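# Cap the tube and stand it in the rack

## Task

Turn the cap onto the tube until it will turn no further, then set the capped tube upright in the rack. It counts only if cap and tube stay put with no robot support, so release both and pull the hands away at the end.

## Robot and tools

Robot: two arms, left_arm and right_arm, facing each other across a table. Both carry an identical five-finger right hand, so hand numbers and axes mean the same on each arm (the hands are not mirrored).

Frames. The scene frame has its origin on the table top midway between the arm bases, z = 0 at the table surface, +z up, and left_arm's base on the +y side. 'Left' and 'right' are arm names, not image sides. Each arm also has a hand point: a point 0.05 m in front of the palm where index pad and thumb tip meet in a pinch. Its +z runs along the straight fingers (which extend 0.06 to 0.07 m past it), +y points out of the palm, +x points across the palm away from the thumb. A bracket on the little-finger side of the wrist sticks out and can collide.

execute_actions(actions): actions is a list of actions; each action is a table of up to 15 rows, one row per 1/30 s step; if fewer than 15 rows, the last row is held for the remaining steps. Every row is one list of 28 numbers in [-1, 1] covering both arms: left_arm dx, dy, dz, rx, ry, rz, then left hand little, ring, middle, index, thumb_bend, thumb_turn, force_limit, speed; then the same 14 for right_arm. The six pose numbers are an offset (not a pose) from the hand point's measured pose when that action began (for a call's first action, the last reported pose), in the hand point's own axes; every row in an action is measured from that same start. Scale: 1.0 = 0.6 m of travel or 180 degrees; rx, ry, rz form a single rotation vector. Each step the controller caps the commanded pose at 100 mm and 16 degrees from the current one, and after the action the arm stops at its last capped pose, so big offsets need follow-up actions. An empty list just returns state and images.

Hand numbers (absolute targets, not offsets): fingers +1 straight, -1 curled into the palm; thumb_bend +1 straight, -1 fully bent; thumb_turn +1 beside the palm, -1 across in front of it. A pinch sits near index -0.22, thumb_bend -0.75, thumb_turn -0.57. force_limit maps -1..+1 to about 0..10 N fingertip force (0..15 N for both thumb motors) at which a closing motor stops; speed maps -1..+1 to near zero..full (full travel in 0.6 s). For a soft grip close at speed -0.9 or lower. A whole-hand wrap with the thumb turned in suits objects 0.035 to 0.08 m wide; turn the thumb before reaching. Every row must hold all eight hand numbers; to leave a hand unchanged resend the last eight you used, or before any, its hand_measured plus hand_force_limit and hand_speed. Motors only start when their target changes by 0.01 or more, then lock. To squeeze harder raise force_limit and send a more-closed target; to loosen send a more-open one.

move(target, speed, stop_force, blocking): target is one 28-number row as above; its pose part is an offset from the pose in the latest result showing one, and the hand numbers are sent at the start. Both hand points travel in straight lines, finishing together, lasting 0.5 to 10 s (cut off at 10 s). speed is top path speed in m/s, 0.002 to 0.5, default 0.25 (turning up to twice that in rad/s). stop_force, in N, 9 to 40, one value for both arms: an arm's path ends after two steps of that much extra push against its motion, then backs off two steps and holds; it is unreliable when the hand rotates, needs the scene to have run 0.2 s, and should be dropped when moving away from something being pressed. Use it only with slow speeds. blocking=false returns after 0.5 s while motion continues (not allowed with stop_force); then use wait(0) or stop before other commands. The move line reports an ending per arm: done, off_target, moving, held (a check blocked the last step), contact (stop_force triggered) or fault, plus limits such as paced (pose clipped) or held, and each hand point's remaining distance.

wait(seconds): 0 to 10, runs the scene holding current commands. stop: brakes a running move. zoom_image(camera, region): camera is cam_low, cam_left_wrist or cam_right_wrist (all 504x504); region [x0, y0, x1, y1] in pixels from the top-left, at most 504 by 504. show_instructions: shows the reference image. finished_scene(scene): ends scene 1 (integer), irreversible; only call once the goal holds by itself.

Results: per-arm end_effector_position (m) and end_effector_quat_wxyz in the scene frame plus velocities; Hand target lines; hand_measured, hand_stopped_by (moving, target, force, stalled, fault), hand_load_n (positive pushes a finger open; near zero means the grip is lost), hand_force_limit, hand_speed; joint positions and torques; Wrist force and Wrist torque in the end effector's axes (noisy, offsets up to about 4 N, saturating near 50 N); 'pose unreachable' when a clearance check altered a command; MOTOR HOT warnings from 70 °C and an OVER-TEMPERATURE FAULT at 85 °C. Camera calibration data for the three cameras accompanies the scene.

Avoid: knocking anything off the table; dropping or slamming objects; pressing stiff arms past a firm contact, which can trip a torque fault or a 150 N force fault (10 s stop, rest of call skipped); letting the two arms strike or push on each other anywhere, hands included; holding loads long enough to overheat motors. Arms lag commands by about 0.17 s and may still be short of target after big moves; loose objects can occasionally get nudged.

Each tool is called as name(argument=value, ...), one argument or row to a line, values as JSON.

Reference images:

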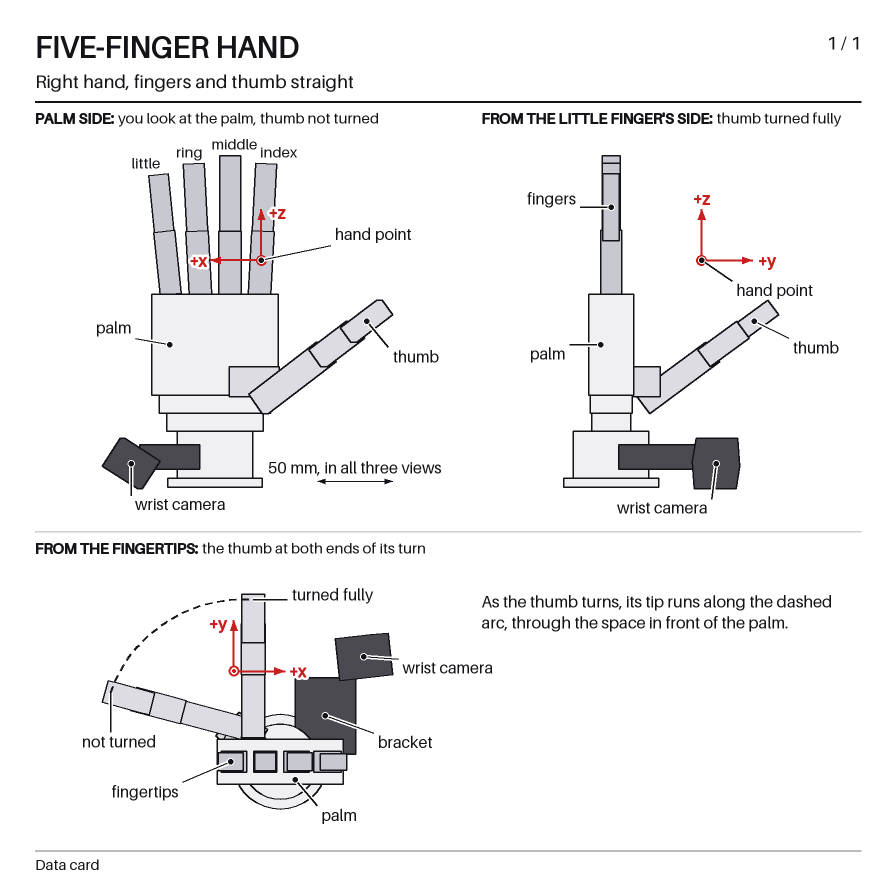

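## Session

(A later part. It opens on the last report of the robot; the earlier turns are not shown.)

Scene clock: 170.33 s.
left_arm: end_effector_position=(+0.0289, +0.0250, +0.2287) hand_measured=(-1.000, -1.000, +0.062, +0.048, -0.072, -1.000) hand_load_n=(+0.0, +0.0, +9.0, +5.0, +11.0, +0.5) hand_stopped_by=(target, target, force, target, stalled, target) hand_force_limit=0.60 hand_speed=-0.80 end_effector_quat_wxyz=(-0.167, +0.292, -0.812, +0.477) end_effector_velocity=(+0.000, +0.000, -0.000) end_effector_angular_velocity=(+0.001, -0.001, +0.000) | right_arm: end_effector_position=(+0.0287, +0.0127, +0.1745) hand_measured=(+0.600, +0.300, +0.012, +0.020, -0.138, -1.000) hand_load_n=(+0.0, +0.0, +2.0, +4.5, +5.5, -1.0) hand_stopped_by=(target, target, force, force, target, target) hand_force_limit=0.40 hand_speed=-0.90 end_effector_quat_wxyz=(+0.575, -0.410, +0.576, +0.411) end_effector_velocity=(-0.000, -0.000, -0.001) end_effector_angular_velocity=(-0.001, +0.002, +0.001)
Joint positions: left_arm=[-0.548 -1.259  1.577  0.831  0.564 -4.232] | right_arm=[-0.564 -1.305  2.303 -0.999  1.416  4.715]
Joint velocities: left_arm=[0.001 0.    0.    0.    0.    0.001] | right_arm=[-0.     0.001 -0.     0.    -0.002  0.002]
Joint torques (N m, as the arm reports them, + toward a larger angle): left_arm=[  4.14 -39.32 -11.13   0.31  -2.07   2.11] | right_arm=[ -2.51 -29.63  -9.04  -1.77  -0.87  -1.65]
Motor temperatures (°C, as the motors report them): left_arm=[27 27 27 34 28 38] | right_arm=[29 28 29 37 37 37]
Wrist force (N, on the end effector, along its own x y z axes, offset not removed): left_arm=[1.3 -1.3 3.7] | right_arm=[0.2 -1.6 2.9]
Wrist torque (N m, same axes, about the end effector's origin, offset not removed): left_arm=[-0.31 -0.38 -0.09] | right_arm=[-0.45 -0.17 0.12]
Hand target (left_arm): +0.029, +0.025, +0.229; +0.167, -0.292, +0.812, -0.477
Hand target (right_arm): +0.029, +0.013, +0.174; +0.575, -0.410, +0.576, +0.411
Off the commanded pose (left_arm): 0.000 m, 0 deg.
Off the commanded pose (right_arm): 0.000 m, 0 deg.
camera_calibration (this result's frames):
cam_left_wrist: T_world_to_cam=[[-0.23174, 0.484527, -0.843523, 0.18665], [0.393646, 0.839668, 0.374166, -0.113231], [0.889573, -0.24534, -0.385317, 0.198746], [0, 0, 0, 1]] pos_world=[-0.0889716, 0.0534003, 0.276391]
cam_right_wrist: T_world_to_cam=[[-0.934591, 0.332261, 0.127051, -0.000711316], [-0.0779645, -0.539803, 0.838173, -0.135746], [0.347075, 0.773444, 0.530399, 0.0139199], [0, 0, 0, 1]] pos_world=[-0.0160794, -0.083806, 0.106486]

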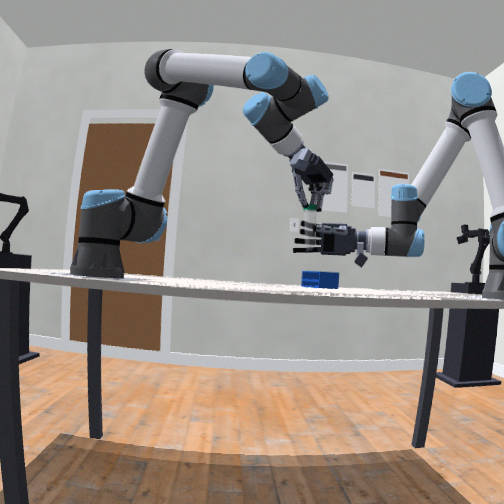

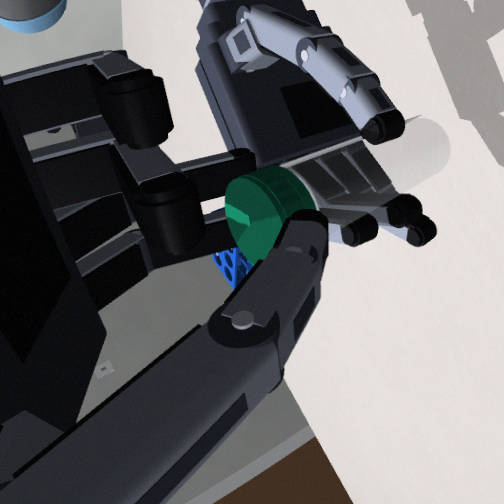

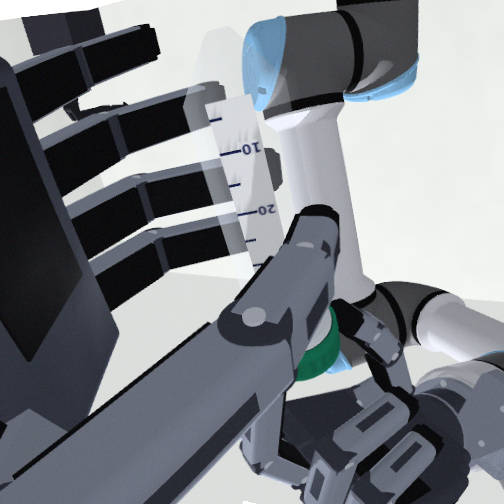

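move(
  target=[-0.003,-0.0013,0.0022,0,0,0,-1,-1,0.06,0.045,-0.09,-1,0.6,-0.8,0,0,0,0,0,0,0.6,0.3,-0.37,-0.32,-0.15,-1,0.4,-0.9],
  speed=0.01,
)

move(
  target=[0.002,-0.0055,0.011,0,0.1935,0.109,-1,-1,0.06,0.045,-0.09,-1,0.6,-0.8,0,0,0,0,0,0,0.6,0.3,-0.37,-0.32,-0.15,-1,0.4,-0.9],
  speed=0.15,
)

Scene clock: 171.37 s.
left_arm: end_effector_position=(+0.0312, +0.0250, +0.2287) hand_measured=(-1.000, -1.000, +0.062, +0.048, -0.072, -1.000) hand_load_n=(+0.0, +0.0, +9.0, +4.5, +9.5, -1.0) hand_stopped_by=(target, target, force, target, stalled, target) hand_force_limit=0.60 hand_speed=-0.80 end_effector_quat_wxyz=(-0.167, +0.292, -0.812, +0.477) end_effector_velocity=(+0.001, -0.000, -0.000) end_effector_angular_velocity=(+0.000, -0.000, +0.001) | right_arm: end_effector_position=(+0.0287, +0.0127, +0.1745) hand_measured=(+0.600, +0.300, -0.008, +0.010, -0.138, -1.000) hand_load_n=(+0.0, +0.0, +7.5, +8.0, +9.0, +2.5) hand_stopped_by=(target, target, force, force, target, target) hand_force_limit=0.40 hand_speed=-0.90 end_effector_quat_wxyz=(+0.575, -0.410, +0.576, +0.411) end_effector_velocity=(-0.000, -0.000, -0.001) end_effector_angular_velocity=(-0.002, -0.001, +0.001)
Joint positions: left_arm=[-0.544 -1.261  1.579  0.825  0.566 -4.225] | right_arm=[-0.564 -1.305  2.303 -0.999  1.416  4.715]
Joint velocities: left_arm=[ 0.003 -0.     0.001 -0.003  0.001  0.003] | right_arm=[-0.     0.    -0.     0.001 -0.001 -0.002]
Joint torques (N m, as the arm reports them, + toward a larger angle): left_arm=[ 11.6  -41.18  -4.93   0.66  -0.11   3.07] | right_arm=[ -3.62 -30.44  -9.16  -1.75  -0.76  -1.61]
Motor temperatures (°C, as the motors report them): left_arm=[27 27 27 34 28 38] | right_arm=[29 28 29 37 37 37]
Wrist force (N, on the end effector, along its own x y z axes, offset not removed): left_arm=[5.6 -3.2 -1.8] | right_arm=[2.9 -7.8 -2.2]
Wrist torque (N m, same axes, about the end effector's origin, offset not removed): left_arm=[-0.53 -0.22 -0.08] | right_arm=[0.08 0.49 0.05]
Hand target (left_arm): +0.031, +0.025, +0.229; +0.167, -0.292, +0.812, -0.477
Hand target (right_arm): +0.029, +0.013, +0.174; +0.575, -0.410, +0.576, +0.411
Off the commanded pose (left_arm): 0.000 m, 0 deg.
Off the commanded pose (right_arm): 0.000 m, 0 deg.
move: done
camera_calibration (this result's frames):
cam_left_wrist: T_world_to_cam=[[-0.231736, 0.484514, -0.843531, 0.187227], [0.393662, 0.839669, 0.374148, -0.114081], [0.889566, -0.245363, -0.385316, 0.19676], [0, 0, 0, 1]] pos_world=[-0.0867345, 0.0533533, 0.27643]
cam_right_wrist: T_world_to_cam=[[-0.934591, 0.332262, 0.127051, -0.000711295], [-0.0779644, -0.539803, 0.838173, -0.135746], [0.347076, 0.773444, 0.530399, 0.0139199], [0, 0, 0, 1]] pos_world=[-0.0160794, -0.083806, 0.106486]

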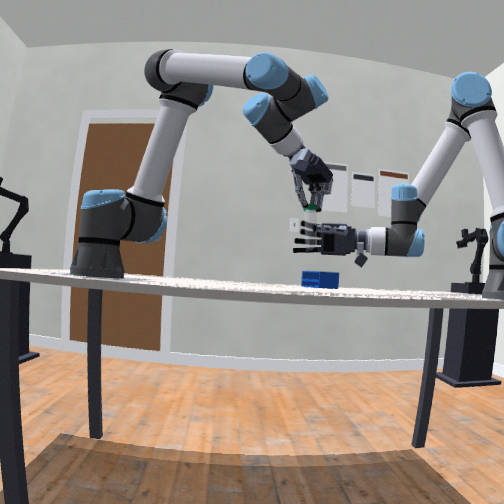

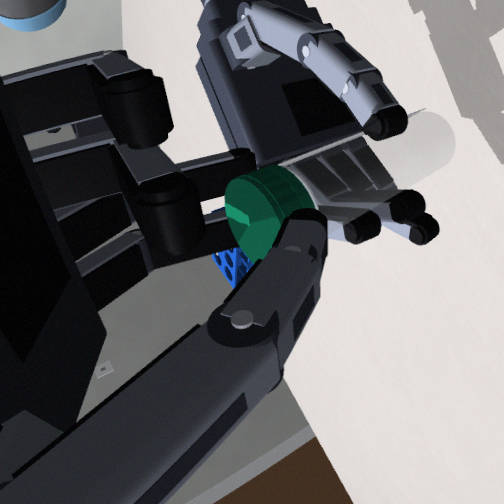

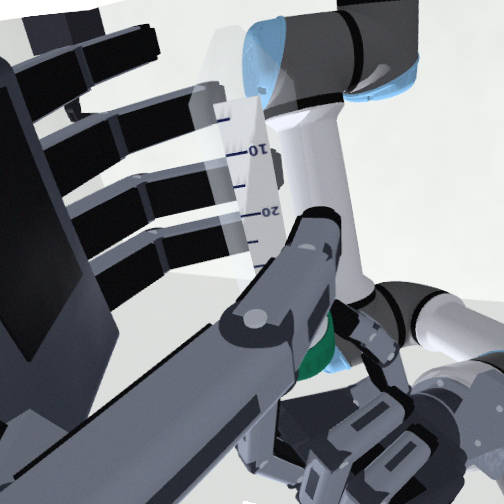

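Scene clock: 174.13 s.
left_arm: end_effector_position=(+0.0349, +0.0184, +0.2292) hand_measured=(-1.000, -1.000, +0.064, +0.048, -0.072, -1.000) hand_load_n=(+0.0, +0.0, +10.0, +5.0, +8.5, -2.5) hand_stopped_by=(target, target, force, target, stalled, target) hand_force_limit=0.60 hand_speed=-0.80 end_effector_quat_wxyz=(+0.004, -0.004, -0.862, +0.508) end_effector_velocity=(-0.000, -0.000, -0.000) end_effector_angular_velocity=(+0.002, +0.002, -0.014) | right_arm: end_effector_position=(+0.0287, +0.0127, +0.1745) hand_measured=(+0.600, +0.300, -0.008, +0.010, -0.138, -1.000) hand_load_n=(+0.0, +0.0, +6.5, +8.5, +10.0, +4.5) hand_stopped_by=(target, target, force, force, target, target) hand_force_limit=0.40 hand_speed=-0.90 end_effector_quat_wxyz=(+0.575, -0.410, +0.576, +0.411) end_effector_velocity=(+0.000, +0.000, -0.000) end_effector_angular_velocity=(-0.000, +0.001, -0.001)
Joint positions: left_arm=[-0.345 -1.567  1.822  0.29   1.206 -3.357] | right_arm=[-0.564 -1.305  2.303 -0.999  1.416  4.715]
Joint velocities: left_arm=[ 0.008 -0.001  0.001 -0.003  0.019  0.01 ] | right_arm=[-0.     0.001 -0.    -0.001  0.001  0.   ]
Joint torques (N m, as the arm reports them, + toward a larger angle): left_arm=[ 15.58 -30.46  -7.6   -0.83   0.28   2.93] | right_arm=[ -3.01 -29.81  -9.15  -1.79  -0.72  -1.73]
Motor temperatures (°C, as the motors report them): left_arm=[27 27 27 34 28 38] | right_arm=[29 28 29 37 37 37]
Wrist force (N, on the end effector, along its own x y z axes, offset not removed): left_arm=[4.8 -4.1 3.4] | right_arm=[4.9 -6.4 0.7]
Wrist torque (N m, same axes, about the end effector's origin, offset not removed): left_arm=[-0.54 -0.36 -0.09] | right_arm=[-0.08 0.10 0.10]
Hand target (left_arm): +0.035, +0.018, +0.229; -0.004, +0.004, +0.862, -0.508
Hand target (right_arm): +0.029, +0.013, +0.174; +0.575, -0.410, +0.576, +0.411
Off the commanded pose (left_arm): 0.001 m, 0 deg.
Off the commanded pose (right_arm): 0.000 m, 0 deg.
move: done
camera_calibration (this result's frames):
cam_left_wrist: T_world_to_cam=[[0.137181, 0.516918, -0.844972, 0.178572], [0.839081, 0.392705, 0.376465, -0.118062], [0.526426, -0.760643, -0.379865, 0.212941], [0, 0, 0, 1]] pos_world=[-0.0375304, 0.116029, 0.276223]
cam_right_wrist: T_world_to_cam=[[-0.934591, 0.332262, 0.127051, -0.000711319], [-0.0779643, -0.539803, 0.838173, -0.135746], [0.347076, 0.773444, 0.530399, 0.01392], [0, 0, 0, 1]] pos_world=[-0.0160794, -0.0838061, 0.106486]

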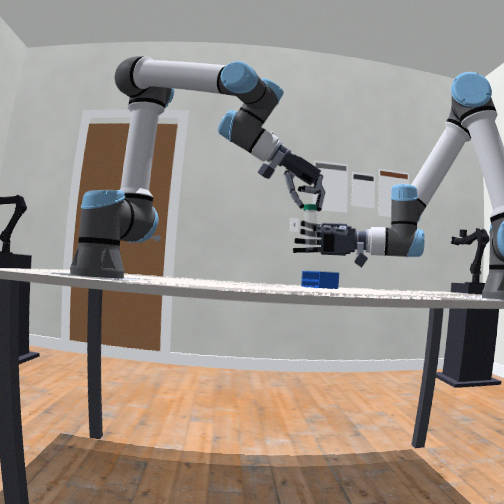

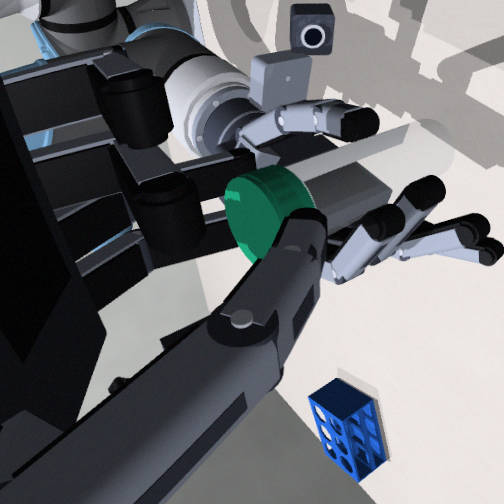

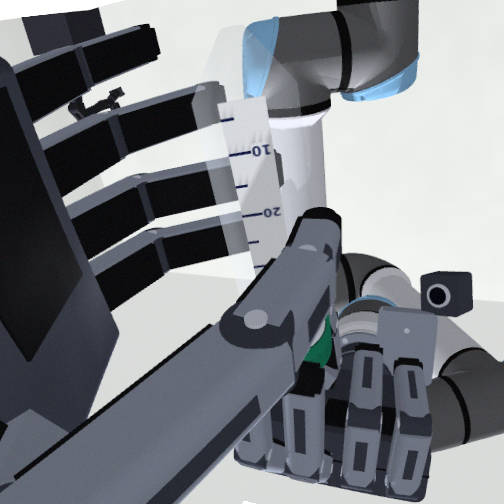

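move(
  target=[-0.001,-0.006,0.0119,0,0.1935,0.109,-1,-1,0.06,0.045,-0.09,-1,0.6,-0.8,0,0,0,0,0,0,0.6,0.3,-0.37,-0.32,-0.15,-1,0.4,-0.9],
  speed=0.2,
)

move(
  target=[0,-0.006,0.0119,0,0.1935,0.109,-1,-1,0.06,0.045,-0.09,-1,0.6,-0.8,0,0,0,0,0,0,0.6,0.3,-0.37,-0.32,-0.15,-1,0.4,-0.9],
  speed=0.2,
)

zoom_image(
  camera="cam_low",
  region=[280,170,340,230],
)

Scene clock: 176.57 s.
left_arm: end_effector_position=(+0.0358, +0.0105, +0.2292) hand_measured=(-1.000, -1.000, +0.064, +0.048, -0.072, -1.000) hand_load_n=(+0.0, +0.0, +10.5, +6.0, +7.5, -1.5) hand_stopped_by=(target, target, force, target, stalled, target) hand_force_limit=0.60 hand_speed=-0.80 end_effector_quat_wxyz=(-0.174, +0.299, +0.808, -0.476) end_effector_velocity=(+0.000, -0.000, -0.000) end_effector_angular_velocity=(+0.004, -0.001, -0.013) | right_arm: end_effector_position=(+0.0287, +0.0127, +0.1745) hand_measured=(+0.600, +0.300, -0.008, +0.012, -0.138, -1.000) hand_load_n=(+0.0, +0.0, +5.5, +8.0, +10.0, +4.5) hand_stopped_by=(target, target, force, force, target, target) hand_force_limit=0.40 hand_speed=-0.90 end_effector_quat_wxyz=(+0.575, -0.410, +0.576, +0.411) end_effector_velocity=(+0.001, -0.000, -0.001) end_effector_angular_velocity=(-0.001, +0.002, -0.001)
Joint positions: left_arm=[ 0.03  -1.432  1.686  0.355  2.127 -2.785] | right_arm=[-0.564 -1.305  2.303 -0.999  1.416  4.715]
Joint velocities: left_arm=[ 0.007  0.009 -0.009  0.012  0.016  0.014] | right_arm=[-0.001  0.002  0.    -0.001  0.001  0.001]
Joint torques (N m, as the arm reports them, + toward a larger angle): left_arm=[ 10.32 -14.82 -29.32   2.75   1.1    2.99] | right_arm=[ -2.71 -29.43  -9.29  -1.81  -0.7   -1.61]
Motor temperatures (°C, as the motors report them): left_arm=[27 27 27 34 28 38] | right_arm=[29 28 29 37 37 37]
Wrist force (N, on the end effector, along its own x y z axes, offset not removed): left_arm=[2.5 -3.7 4.4] | right_arm=[4.4 -4.7 -2.2]
Wrist torque (N m, same axes, about the end effector's origin, offset not removed): left_arm=[-0.64 -0.42 -0.12] | right_arm=[0.23 0.12 0.50]
Hand target (left_arm): +0.036, +0.010, +0.229; -0.174, +0.300, +0.808, -0.476
Hand target (right_arm): +0.029, +0.013, +0.174; +0.575, -0.410, +0.576, +0.411
Off the commanded pose (left_arm): 0.000 m, 0 deg.
Off the commanded pose (right_arm): 0.000 m, 0 deg.
move: done
camera_calibration (this result's frames):
cam_left_wrist: T_world_to_cam=[[0.441573, 0.305805, -0.843503, 0.173481], [0.8935, -0.235461, 0.382382, -0.112373], [-0.081678, -0.922519, -0.37721, 0.229305], [0, 0, 0, 1]] pos_world=[0.0425295, 0.132027, 0.275797]
cam_right_wrist: T_world_to_cam=[[-0.934591, 0.332262, 0.127051, -0.000711264], [-0.0779644, -0.539803, 0.838173, -0.135746], [0.347076, 0.773444, 0.530399, 0.0139199], [0, 0, 0, 1]] pos_world=[-0.0160794, -0.0838061, 0.106486]

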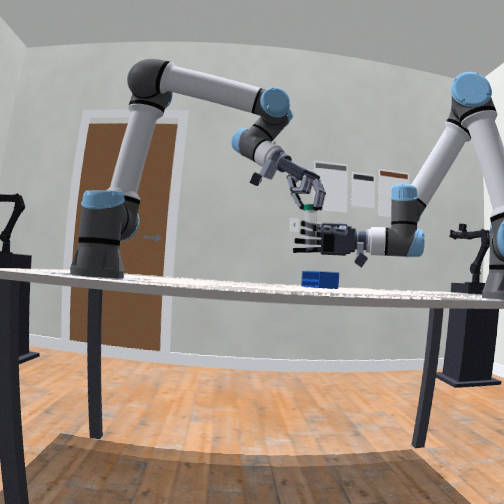

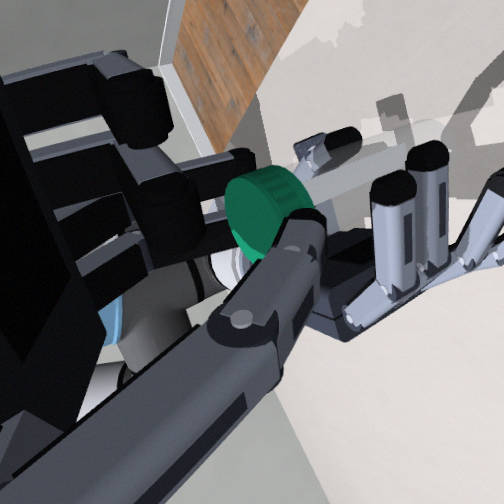

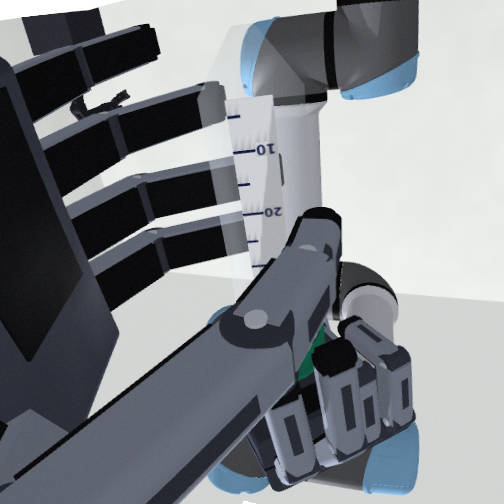

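Scene clock: 178.90 s.
left_arm: end_effector_position=(+0.0308, +0.0045, +0.2286) hand_measured=(-1.000, -1.000, +0.064, +0.048, -0.072, -1.000) hand_load_n=(+0.0, +0.0, +8.5, +5.0, +8.0, +0.5) hand_stopped_by=(target, target, force, target, stalled, target) hand_force_limit=0.60 hand_speed=-0.80 end_effector_quat_wxyz=(-0.323, +0.558, +0.658, -0.388) end_effector_velocity=(+0.000, +0.000, -0.000) end_effector_angular_velocity=(+0.004, -0.001, -0.012) | right_arm: end_effector_position=(+0.0287, +0.0127, +0.1745) hand_measured=(+0.600, +0.300, -0.008, +0.010, -0.138, -1.000) hand_load_n=(+0.0, +0.0, +7.0, +3.5, +9.0, +0.5) hand_stopped_by=(target, target, force, force, target, target) hand_force_limit=0.40 hand_speed=-0.90 end_effector_quat_wxyz=(+0.575, -0.410, +0.576, +0.411) end_effector_velocity=(+0.000, +0.000, +0.000) end_effector_angular_velocity=(+0.001, -0.001, -0.001)
Joint positions: left_arm=[ 0.195 -0.989  1.255  1.192  2.626 -1.693] | right_arm=[-0.564 -1.305  2.303 -0.999  1.416  4.715]
Joint velocities: left_arm=[ 0.001  0.01  -0.008  0.026  0.     0.027] | right_arm=[ 0.     0.    -0.    -0.001  0.001 -0.001]
Joint torques (N m, as the arm reports them, + toward a larger angle): left_arm=[ 12.22 -28.18 -25.89   4.39   1.92   1.97] | right_arm=[ -2.79 -30.06  -8.97  -1.65  -0.74  -1.67]
Motor temperatures (°C, as the motors report them): left_arm=[27 27 27 34 28 38] | right_arm=[29 28 29 37 37 37]
Wrist force (N, on the end effector, along its own x y z axes, offset not removed): left_arm=[-1.1 -5.5 0.6] | right_arm=[4.8 -1.3 -0.3]
Wrist torque (N m, same axes, about the end effector's origin, offset not removed): left_arm=[-0.51 -0.23 -0.06] | right_arm=[0.02 0.22 0.00]
Hand target (left_arm): +0.031, +0.005, +0.229; -0.324, +0.558, +0.658, -0.388
Hand target (right_arm): +0.029, +0.013, +0.174; +0.575, -0.410, +0.576, +0.411
Off the commanded pose (left_arm): 0.000 m, 0 deg.
Off the commanded pose (right_arm): 0.000 m, 0 deg.
move: done
camera_calibration (this result's frames):
cam_left_wrist: T_world_to_cam=[[0.539475, -0.0499974, -0.840516, 0.17489], [0.533128, -0.752366, 0.386936, -0.0967062], [-0.651722, -0.656845, -0.379228, 0.239941], [0, 0, 0, 1]] pos_world=[0.113583, 0.0935899, 0.27541]
cam_right_wrist: T_world_to_cam=[[-0.934591, 0.332262, 0.127051, -0.000711333], [-0.0779642, -0.539803, 0.838173, -0.135746], [0.347075, 0.773444, 0.530399, 0.01392], [0, 0, 0, 1]] pos_world=[-0.0160794, -0.0838061, 0.106486]

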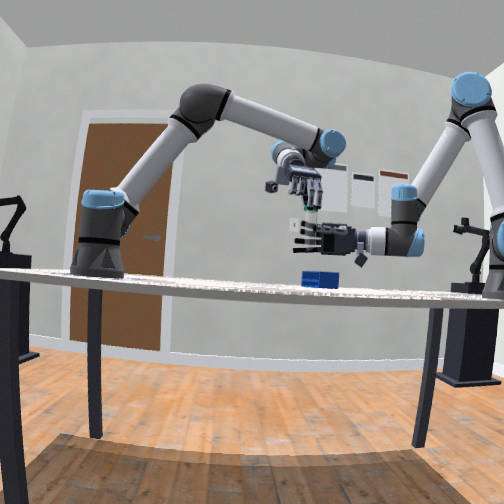

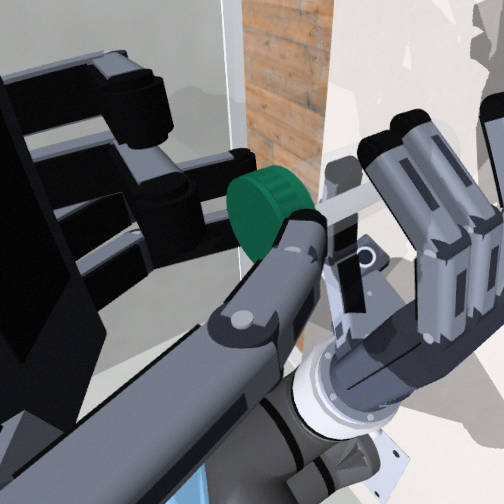

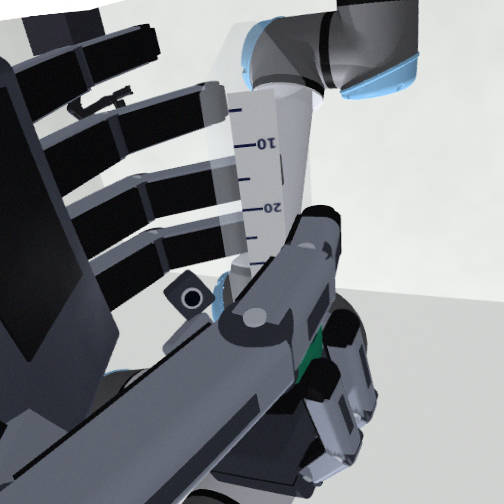

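Region (280, 170, 340, 230) of cam_low's 504x504 image, scaled by 8.400, with more detail than that image has.

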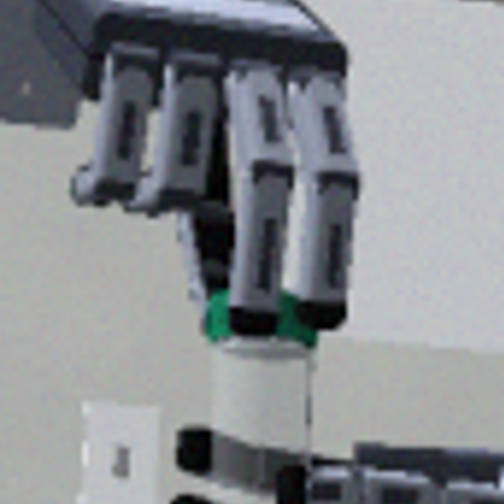

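execute_actions(
  actions=[
    [[0,0,0,0,0,0,-1,-1,0.3,0.3,0.25,-1,0.6,-0.5,0,0,0,0,0,0,0.6,0.3,-0.37,-0.34,-0.15,-1,0.4,-0.9]],
  ],
)

move(
  target=[0.0213,0.0063,-0.011,0,-0.387,-0.218,-1,-1,0.3,0.3,0.25,-1,0.6,-0.5,0,0,0,0,0,0,0.6,0.3,-0.37,-0.34,-0.15,-1,0.4,-0.9],
  speed=0.3,
)

move(
  target=[0.0055,0.0032,-0.0072,0,-0.1935,-0.109,-1,-1,0.3,0.3,0.2,-1,0.6,-0.5,0,0,0,0,0,0,0.6,0.3,-0.37,-0.34,-0.15,-1,0.4,-0.9],
  speed=0.3,
)

execute_actions(
  actions=[
    [[0,0,0,0,0,0,-1,-1,0.22,0.2,0.07,-1,0.6,-0.5,0,0,0,0,0,0,0.6,0.3,-0.37,-0.34,-0.15,-1,0.4,-0.9]],
    [[0,0,0,0,0,0,-1,-1,0.06,0.045,-0.09,-1,0.6,-0.8,0,0,0,0,0,0,0.6,0.3,-0.37,-0.34,-0.15,-1,0.4,-0.9]],
    [[0,0,0,0,0,0,-1,-1,0.06,0.045,-0.09,-1,0.6,-0.8,0,0,0,0,0,0,0.6,0.3,-0.37,-0.34,-0.15,-1,0.4,-0.9]],
  ],
)

Scene clock: 179.93 s.
left_arm: end_effector_position=(+0.0308, +0.0045, +0.2285) hand_measured=(-1.000, -1.000, +0.300, +0.300, +0.130, -1.000) hand_load_n=(+0.0, +0.0, +0.0, +0.0, +0.0, +0.0) hand_stopped_by=(target, target, target, moving, moving, target) hand_force_limit=0.60 hand_speed=-0.50 end_effector_quat_wxyz=(-0.323, +0.558, +0.658, -0.388) end_effector_velocity=(+0.000, -0.000, -0.000) end_effector_angular_velocity=(+0.001, +0.000, +0.001) | right_arm: end_effector_position=(+0.0287, +0.0127, +0.1745) hand_measured=(+0.600, +0.300, -0.008, -0.010, -0.138, -1.000) hand_load_n=(+0.0, +0.0, +5.0, +7.5, +11.0, -3.0) hand_stopped_by=(target, target, force, force, target, target) hand_force_limit=0.40 hand_speed=-0.90 end_effector_quat_wxyz=(+0.575, -0.410, +0.576, +0.411) end_effector_velocity=(+0.000, -0.000, +0.000) end_effector_angular_velocity=(-0.000, -0.001, -0.001)
Joint positions: left_arm=[ 0.196 -0.989  1.255  1.192  2.626 -1.693] | right_arm=[-0.564 -1.305  2.303 -0.999  1.416  4.715]
Joint velocities: left_arm=[ 0.     0.     0.    -0.001  0.    -0.001] | right_arm=[ 0.    -0.001 -0.     0.001  0.001 -0.001]
Joint torques (N m, as the arm reports them, + toward a larger angle): left_arm=[ -2.32 -51.43  -7.98   0.23   1.43  -2.42] | right_arm=[ -3.49 -29.43  -8.43  -1.85  -0.74  -1.76]
Motor temperatures (°C, as the motors report them): left_arm=[27 27 27 34 28 38] | right_arm=[29 28 29 37 37 37]
Wrist force (N, on the end effector, along its own x y z axes, offset not removed): left_arm=[0.9 -2.3 2.4] | right_arm=[3.8 -2.8 -2.8]
Wrist torque (N m, same axes, about the end effector's origin, offset not removed): left_arm=[-0.68 -0.36 -0.04] | right_arm=[-0.20 -0.20 0.35]
Hand target (left_arm): +0.031, +0.005, +0.229; -0.323, +0.558, +0.658, -0.388
Hand target (right_arm): +0.029, +0.013, +0.174; +0.575, -0.410, +0.576, +0.411
Off the commanded pose (left_arm): 0.000 m, 0 deg.
Off the commanded pose (right_arm): 0.000 m, 0 deg.
camera_calibration (this result's frames):
cam_left_wrist: T_world_to_cam=[[0.539481, -0.0499379, -0.840515, 0.174841], [0.533195, -0.752324, 0.386927, -0.0967438], [-0.651662, -0.656898, -0.379238, 0.239977], [0, 0, 0, 1]] pos_world=[0.113643, 0.0935887, 0.275398]
cam_right_wrist: T_world_to_cam=[[-0.934591, 0.332262, 0.127051, -0.000711347], [-0.0779642, -0.539803, 0.838173, -0.135746], [0.347075, 0.773444, 0.530399, 0.01392], [0, 0, 0, 1]] pos_world=[-0.0160794, -0.0838061, 0.106486]

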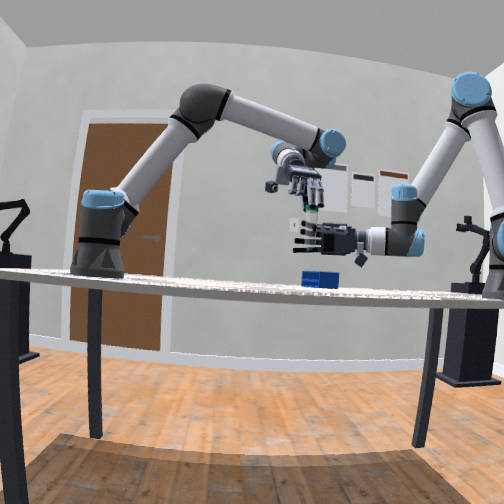

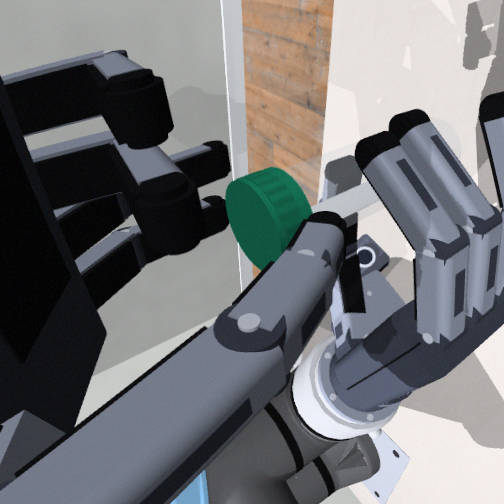

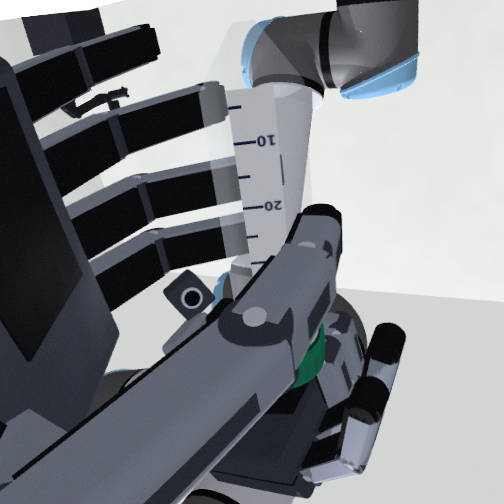

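Scene clock: 182.87 s.
left_arm: end_effector_position=(+0.0356, +0.0182, +0.2285) hand_measured=(-1.000, -1.000, +0.300, +0.300, +0.250, -1.000) hand_load_n=(+0.0, +0.0, +0.0, +0.0, +0.0, +0.0) hand_stopped_by=(target, target, target, target, target, target) hand_force_limit=0.60 hand_speed=-0.50 end_effector_quat_wxyz=(+0.003, -0.003, -0.861, +0.508) end_effector_velocity=(+0.000, -0.000, -0.000) end_effector_angular_velocity=(+0.001, -0.001, +0.011) | right_arm: end_effector_position=(+0.0287, +0.0127, +0.1745) hand_measured=(+0.600, +0.300, -0.008, -0.010, -0.138, -1.000) hand_load_n=(+0.0, +0.0, +5.0, +7.5, +11.0, -3.0) hand_stopped_by=(target, target, force, force, target, target) hand_force_limit=0.40 hand_speed=-0.90 end_effector_quat_wxyz=(+0.575, -0.410, +0.576, +0.411) end_effector_velocity=(-0.000, +0.000, +0.000) end_effector_angular_velocity=(+0.000, -0.001, +0.001)
Joint positions: left_arm=[-0.344 -1.567  1.824  0.287  1.206 -3.358] | right_arm=[-0.564 -1.305  2.303 -0.999  1.416  4.715]
Joint velocities: left_arm=[-0.005  0.003 -0.002  0.004 -0.014 -0.008] | right_arm=[ 0.    -0.001 -0.     0.    -0.    -0.001]
Joint torques (N m, as the arm reports them, + toward a larger angle): left_arm=[ -9.83  -8.58 -32.77   1.67  -2.18  -2.79] | right_arm=[ -3.56 -29.45  -8.43  -1.81  -0.76  -1.79]
Motor temperatures (°C, as the motors report them): left_arm=[27 27 27 34 28 38] | right_arm=[29 28 29 37 37 37]
Wrist force (N, on the end effector, along its own x y z axes, offset not removed): left_arm=[0.6 -1.2 1.0] | right_arm=[1.0 -2.0 3.2]
Wrist torque (N m, same axes, about the end effector's origin, offset not removed): left_arm=[-0.38 -0.32 -0.04] | right_arm=[-0.23 0.14 0.08]
Hand target (left_arm): +0.036, +0.018, +0.229; -0.003, +0.003, +0.861, -0.508
Hand target (right_arm): +0.029, +0.013, +0.174; +0.575, -0.410, +0.576, +0.411
Off the commanded pose (left_arm): 0.001 m, 0 deg.
Off the commanded pose (right_arm): 0.000 m, 0 deg.
move: done
camera_calibration (this result's frames):
cam_left_wrist: T_world_to_cam=[[0.135912, 0.516329, -0.845537, 0.178173], [0.838521, 0.39459, 0.375742, -0.118174], [0.527647, -0.760068, -0.379323, 0.21197], [0, 0, 0, 1]] pos_world=[-0.03697, 0.115746, 0.275459]
cam_right_wrist: T_world_to_cam=[[-0.934591, 0.332262, 0.127051, -0.000711297], [-0.0779643, -0.539803, 0.838173, -0.135746], [0.347076, 0.773444, 0.530399, 0.01392], [0, 0, 0, 1]] pos_world=[-0.0160794, -0.0838061, 0.106486]

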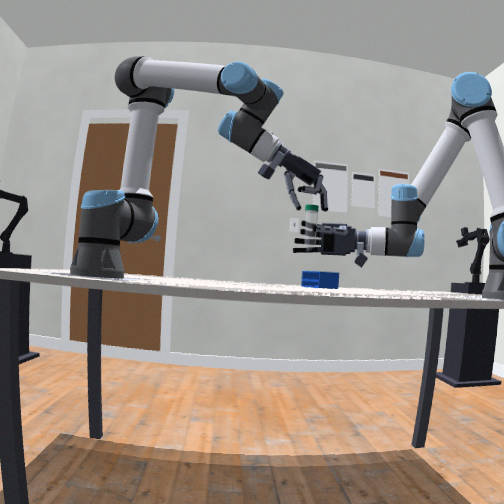

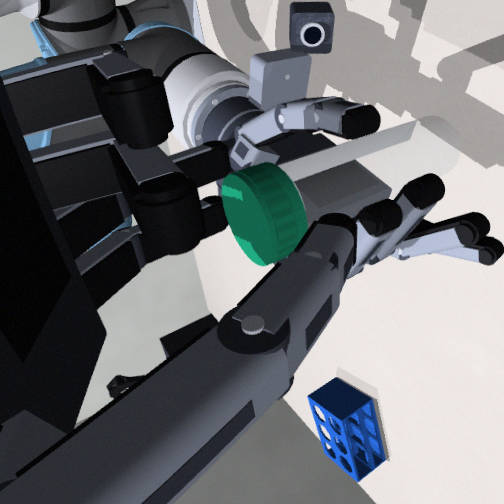

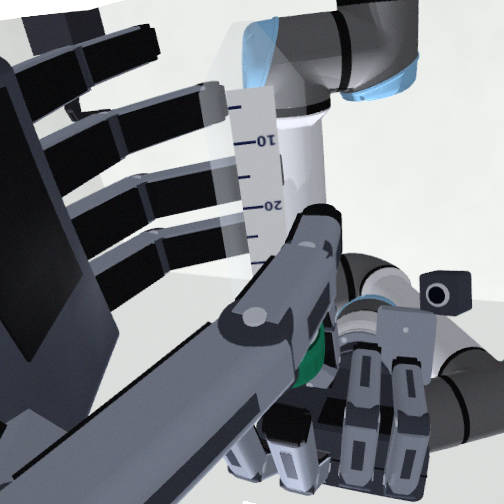

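Scene clock: 184.67 s.
left_arm: end_effector_position=(+0.0323, +0.0230, +0.2282) hand_measured=(-1.000, -1.000, +0.300, +0.300, +0.200, -1.000) hand_load_n=(+0.0, +0.0, +0.0, +0.0, +0.0, +0.0) hand_stopped_by=(target, target, target, target, target, target) hand_force_limit=0.60 hand_speed=-0.50 end_effector_quat_wxyz=(-0.167, +0.293, -0.811, +0.478) end_effector_velocity=(+0.000, +0.000, -0.000) end_effector_angular_velocity=(+0.006, +0.002, +0.014) | right_arm: end_effector_position=(+0.0287, +0.0127, +0.1745) hand_measured=(+0.600, +0.300, -0.008, -0.010, -0.138, -1.000) hand_load_n=(+0.0, +0.0, +5.0, +7.5, +11.0, -3.0) hand_stopped_by=(target, target, force, force, target, target) hand_force_limit=0.40 hand_speed=-0.90 end_effector_quat_wxyz=(+0.575, -0.410, +0.576, +0.411) end_effector_velocity=(-0.000, +0.000, +0.000) end_effector_angular_velocity=(+0.001, +0.002, +0.001)
Joint positions: left_arm=[-0.539 -1.258  1.575  0.82   0.567 -4.219] | right_arm=[-0.564 -1.305  2.303 -0.999  1.416  4.715]
Joint velocities: left_arm=[ 0.001  0.01  -0.01   0.025 -0.001 -0.026] | right_arm=[ 0.    -0.     0.    -0.    -0.     0.002]
Joint torques (N m, as the arm reports them, + toward a larger angle): left_arm=[ 11.49 -19.88 -28.6    3.7   -3.03  -2.53] | right_arm=[ -3.41 -30.24  -8.32  -1.82  -0.69  -1.85]
Motor temperatures (°C, as the motors report them): left_arm=[27 27 27 34 28 38] | right_arm=[29 28 29 37 37 37]
Wrist force (N, on the end effector, along its own x y z axes, offset not removed): left_arm=[1.3 -1.2 1.6] | right_arm=[1.4 -4.0 -2.4]
Wrist torque (N m, same axes, about the end effector's origin, offset not removed): left_arm=[-0.51 -0.47 0.04] | right_arm=[-0.46 0.14 -0.16]
Hand target (left_arm): +0.032, +0.023, +0.228; +0.168, -0.293, +0.811, -0.478
Hand target (right_arm): +0.029, +0.013, +0.174; +0.575, -0.410, +0.576, +0.411
Off the commanded pose (left_arm): 0.001 m, 0 deg.
Off the commanded pose (right_arm): 0.000 m, 0 deg.
move: done
camera_calibration (this result's frames):
cam_left_wrist: T_world_to_cam=[[-0.23256, 0.482608, -0.844396, 0.188269], [0.392367, 0.840969, 0.372585, -0.112311], [0.889924, -0.244665, -0.384935, 0.19497], [0, 0, 0, 1]] pos_world=[-0.0856577, 0.0512923, 0.27587]
cam_right_wrist: T_world_to_cam=[[-0.934591, 0.332262, 0.127051, -0.000711307], [-0.0779643, -0.539803, 0.838173, -0.135746], [0.347076, 0.773444, 0.530399, 0.01392], [0, 0, 0, 1]] pos_world=[-0.0160794, -0.0838061, 0.106486]

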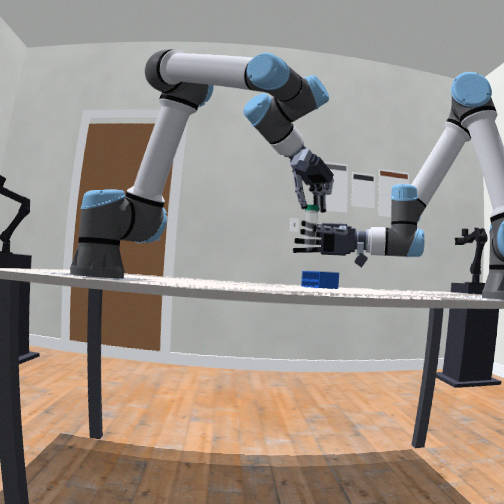

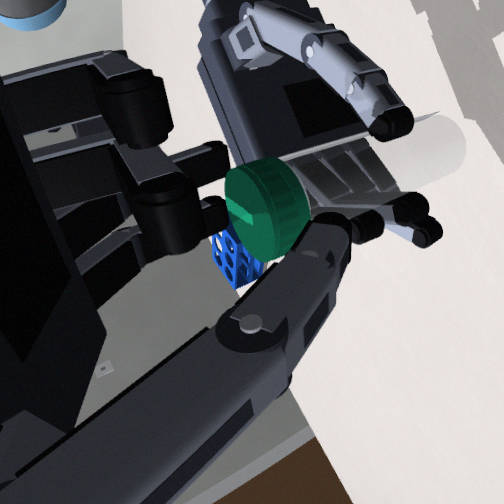

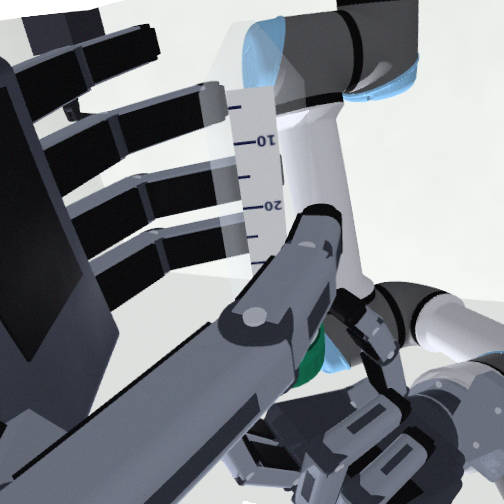

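Scene clock: 186.17 s.
left_arm: end_effector_position=(+0.0323, +0.0230, +0.2282) hand_measured=(-1.000, -1.000, +0.064, +0.046, -0.076, -1.000) hand_load_n=(+0.0, +0.0, +12.0, +0.0, +9.5, +1.0) hand_stopped_by=(target, target, force, target, stalled, target) hand_force_limit=0.60 hand_speed=-0.80 end_effector_quat_wxyz=(-0.167, +0.293, -0.811, +0.478) end_effector_velocity=(+0.000, +0.000, +0.001) end_effector_angular_velocity=(-0.001, +0.000, +0.000) | right_arm: end_effector_position=(+0.0287, +0.0127, +0.1745) hand_measured=(+0.600, +0.300, -0.008, -0.010, -0.138, -1.000) hand_load_n=(+0.0, +0.0, +2.0, +6.5, +7.0, -1.5) hand_stopped_by=(target, target, force, force, target, target) hand_force_limit=0.40 hand_speed=-0.90 end_effector_quat_wxyz=(+0.575, -0.410, +0.576, +0.411) end_effector_velocity=(-0.000, -0.000, -0.000) end_effector_angular_velocity=(-0.001, -0.001, -0.000)
Joint positions: left_arm=[-0.539 -1.258  1.575  0.82   0.567 -4.219] | right_arm=[-0.564 -1.305  2.303 -0.999  1.416  4.715]
Joint velocities: left_arm=[ 0.    -0.001 -0.     0.    -0.001  0.   ] | right_arm=[ 0.    -0.    -0.     0.     0.    -0.001]
Joint torques (N m, as the arm reports them, + toward a larger angle): left_arm=[  4.42 -39.02 -11.15   0.35  -1.96   2.1 ] | right_arm=[ -3.52 -30.29  -7.88  -1.76  -0.74  -1.83]
Motor temperatures (°C, as the motors report them): left_arm=[27 27 27 34 28 38] | right_arm=[29 28 29 37 37 37]
Wrist force (N, on the end effector, along its own x y z axes, offset not removed): left_arm=[1.8 -2.0 3.3] | right_arm=[-0.9 -0.2 3.3]
Wrist torque (N m, same axes, about the end effector's origin, offset not removed): left_arm=[-0.17 -0.35 -0.06] | right_arm=[-0.32 0.10 0.21]
Hand target (left_arm): +0.032, +0.023, +0.228; +0.167, -0.293, +0.811, -0.478
Hand target (right_arm): +0.029, +0.013, +0.174; +0.575, -0.410, +0.576, +0.411
Off the commanded pose (left_arm): 0.000 m, 0 deg.
Off the commanded pose (right_arm): 0.000 m, 0 deg.
camera_calibration (this result's frames):
cam_left_wrist: T_world_to_cam=[[-0.232589, 0.482559, -0.844416, 0.188293], [0.392277, 0.841018, 0.372567, -0.112307], [0.889955, -0.24459, -0.384909, 0.194931], [0, 0, 0, 1]] pos_world=[-0.0856295, 0.0512682, 0.27587]
cam_right_wrist: T_world_to_cam=[[-0.934591, 0.332261, 0.127052, -0.00071144], [-0.077964, -0.539803, 0.838173, -0.135746], [0.347075, 0.773444, 0.530399, 0.01392], [0, 0, 0, 1]] pos_world=[-0.0160795, -0.0838061, 0.106486]

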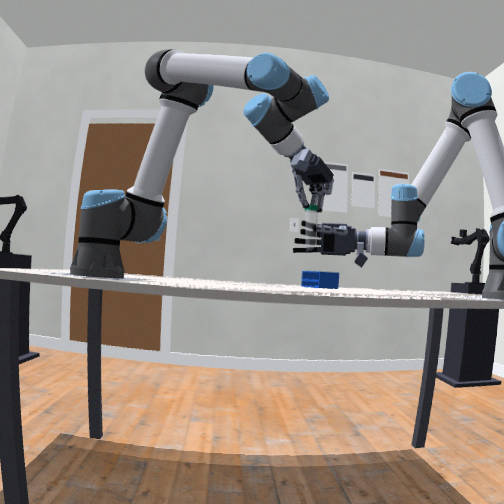

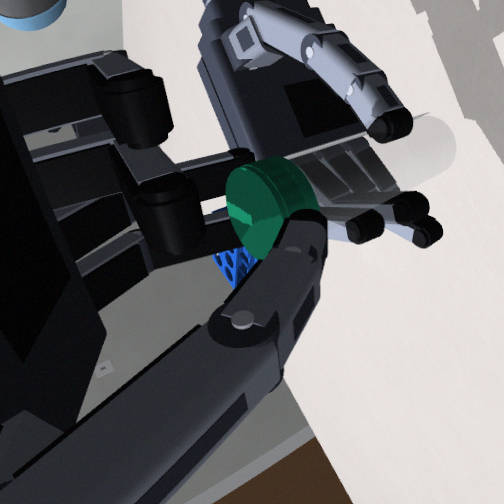

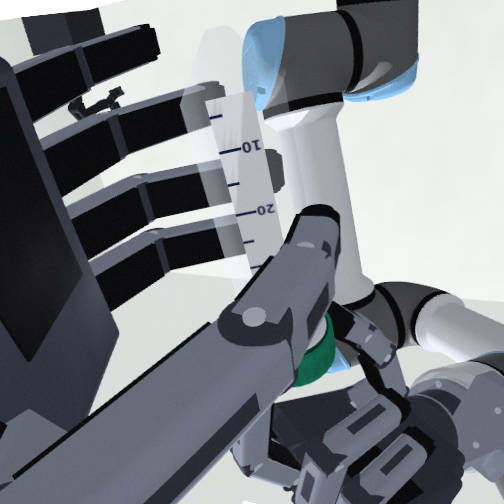

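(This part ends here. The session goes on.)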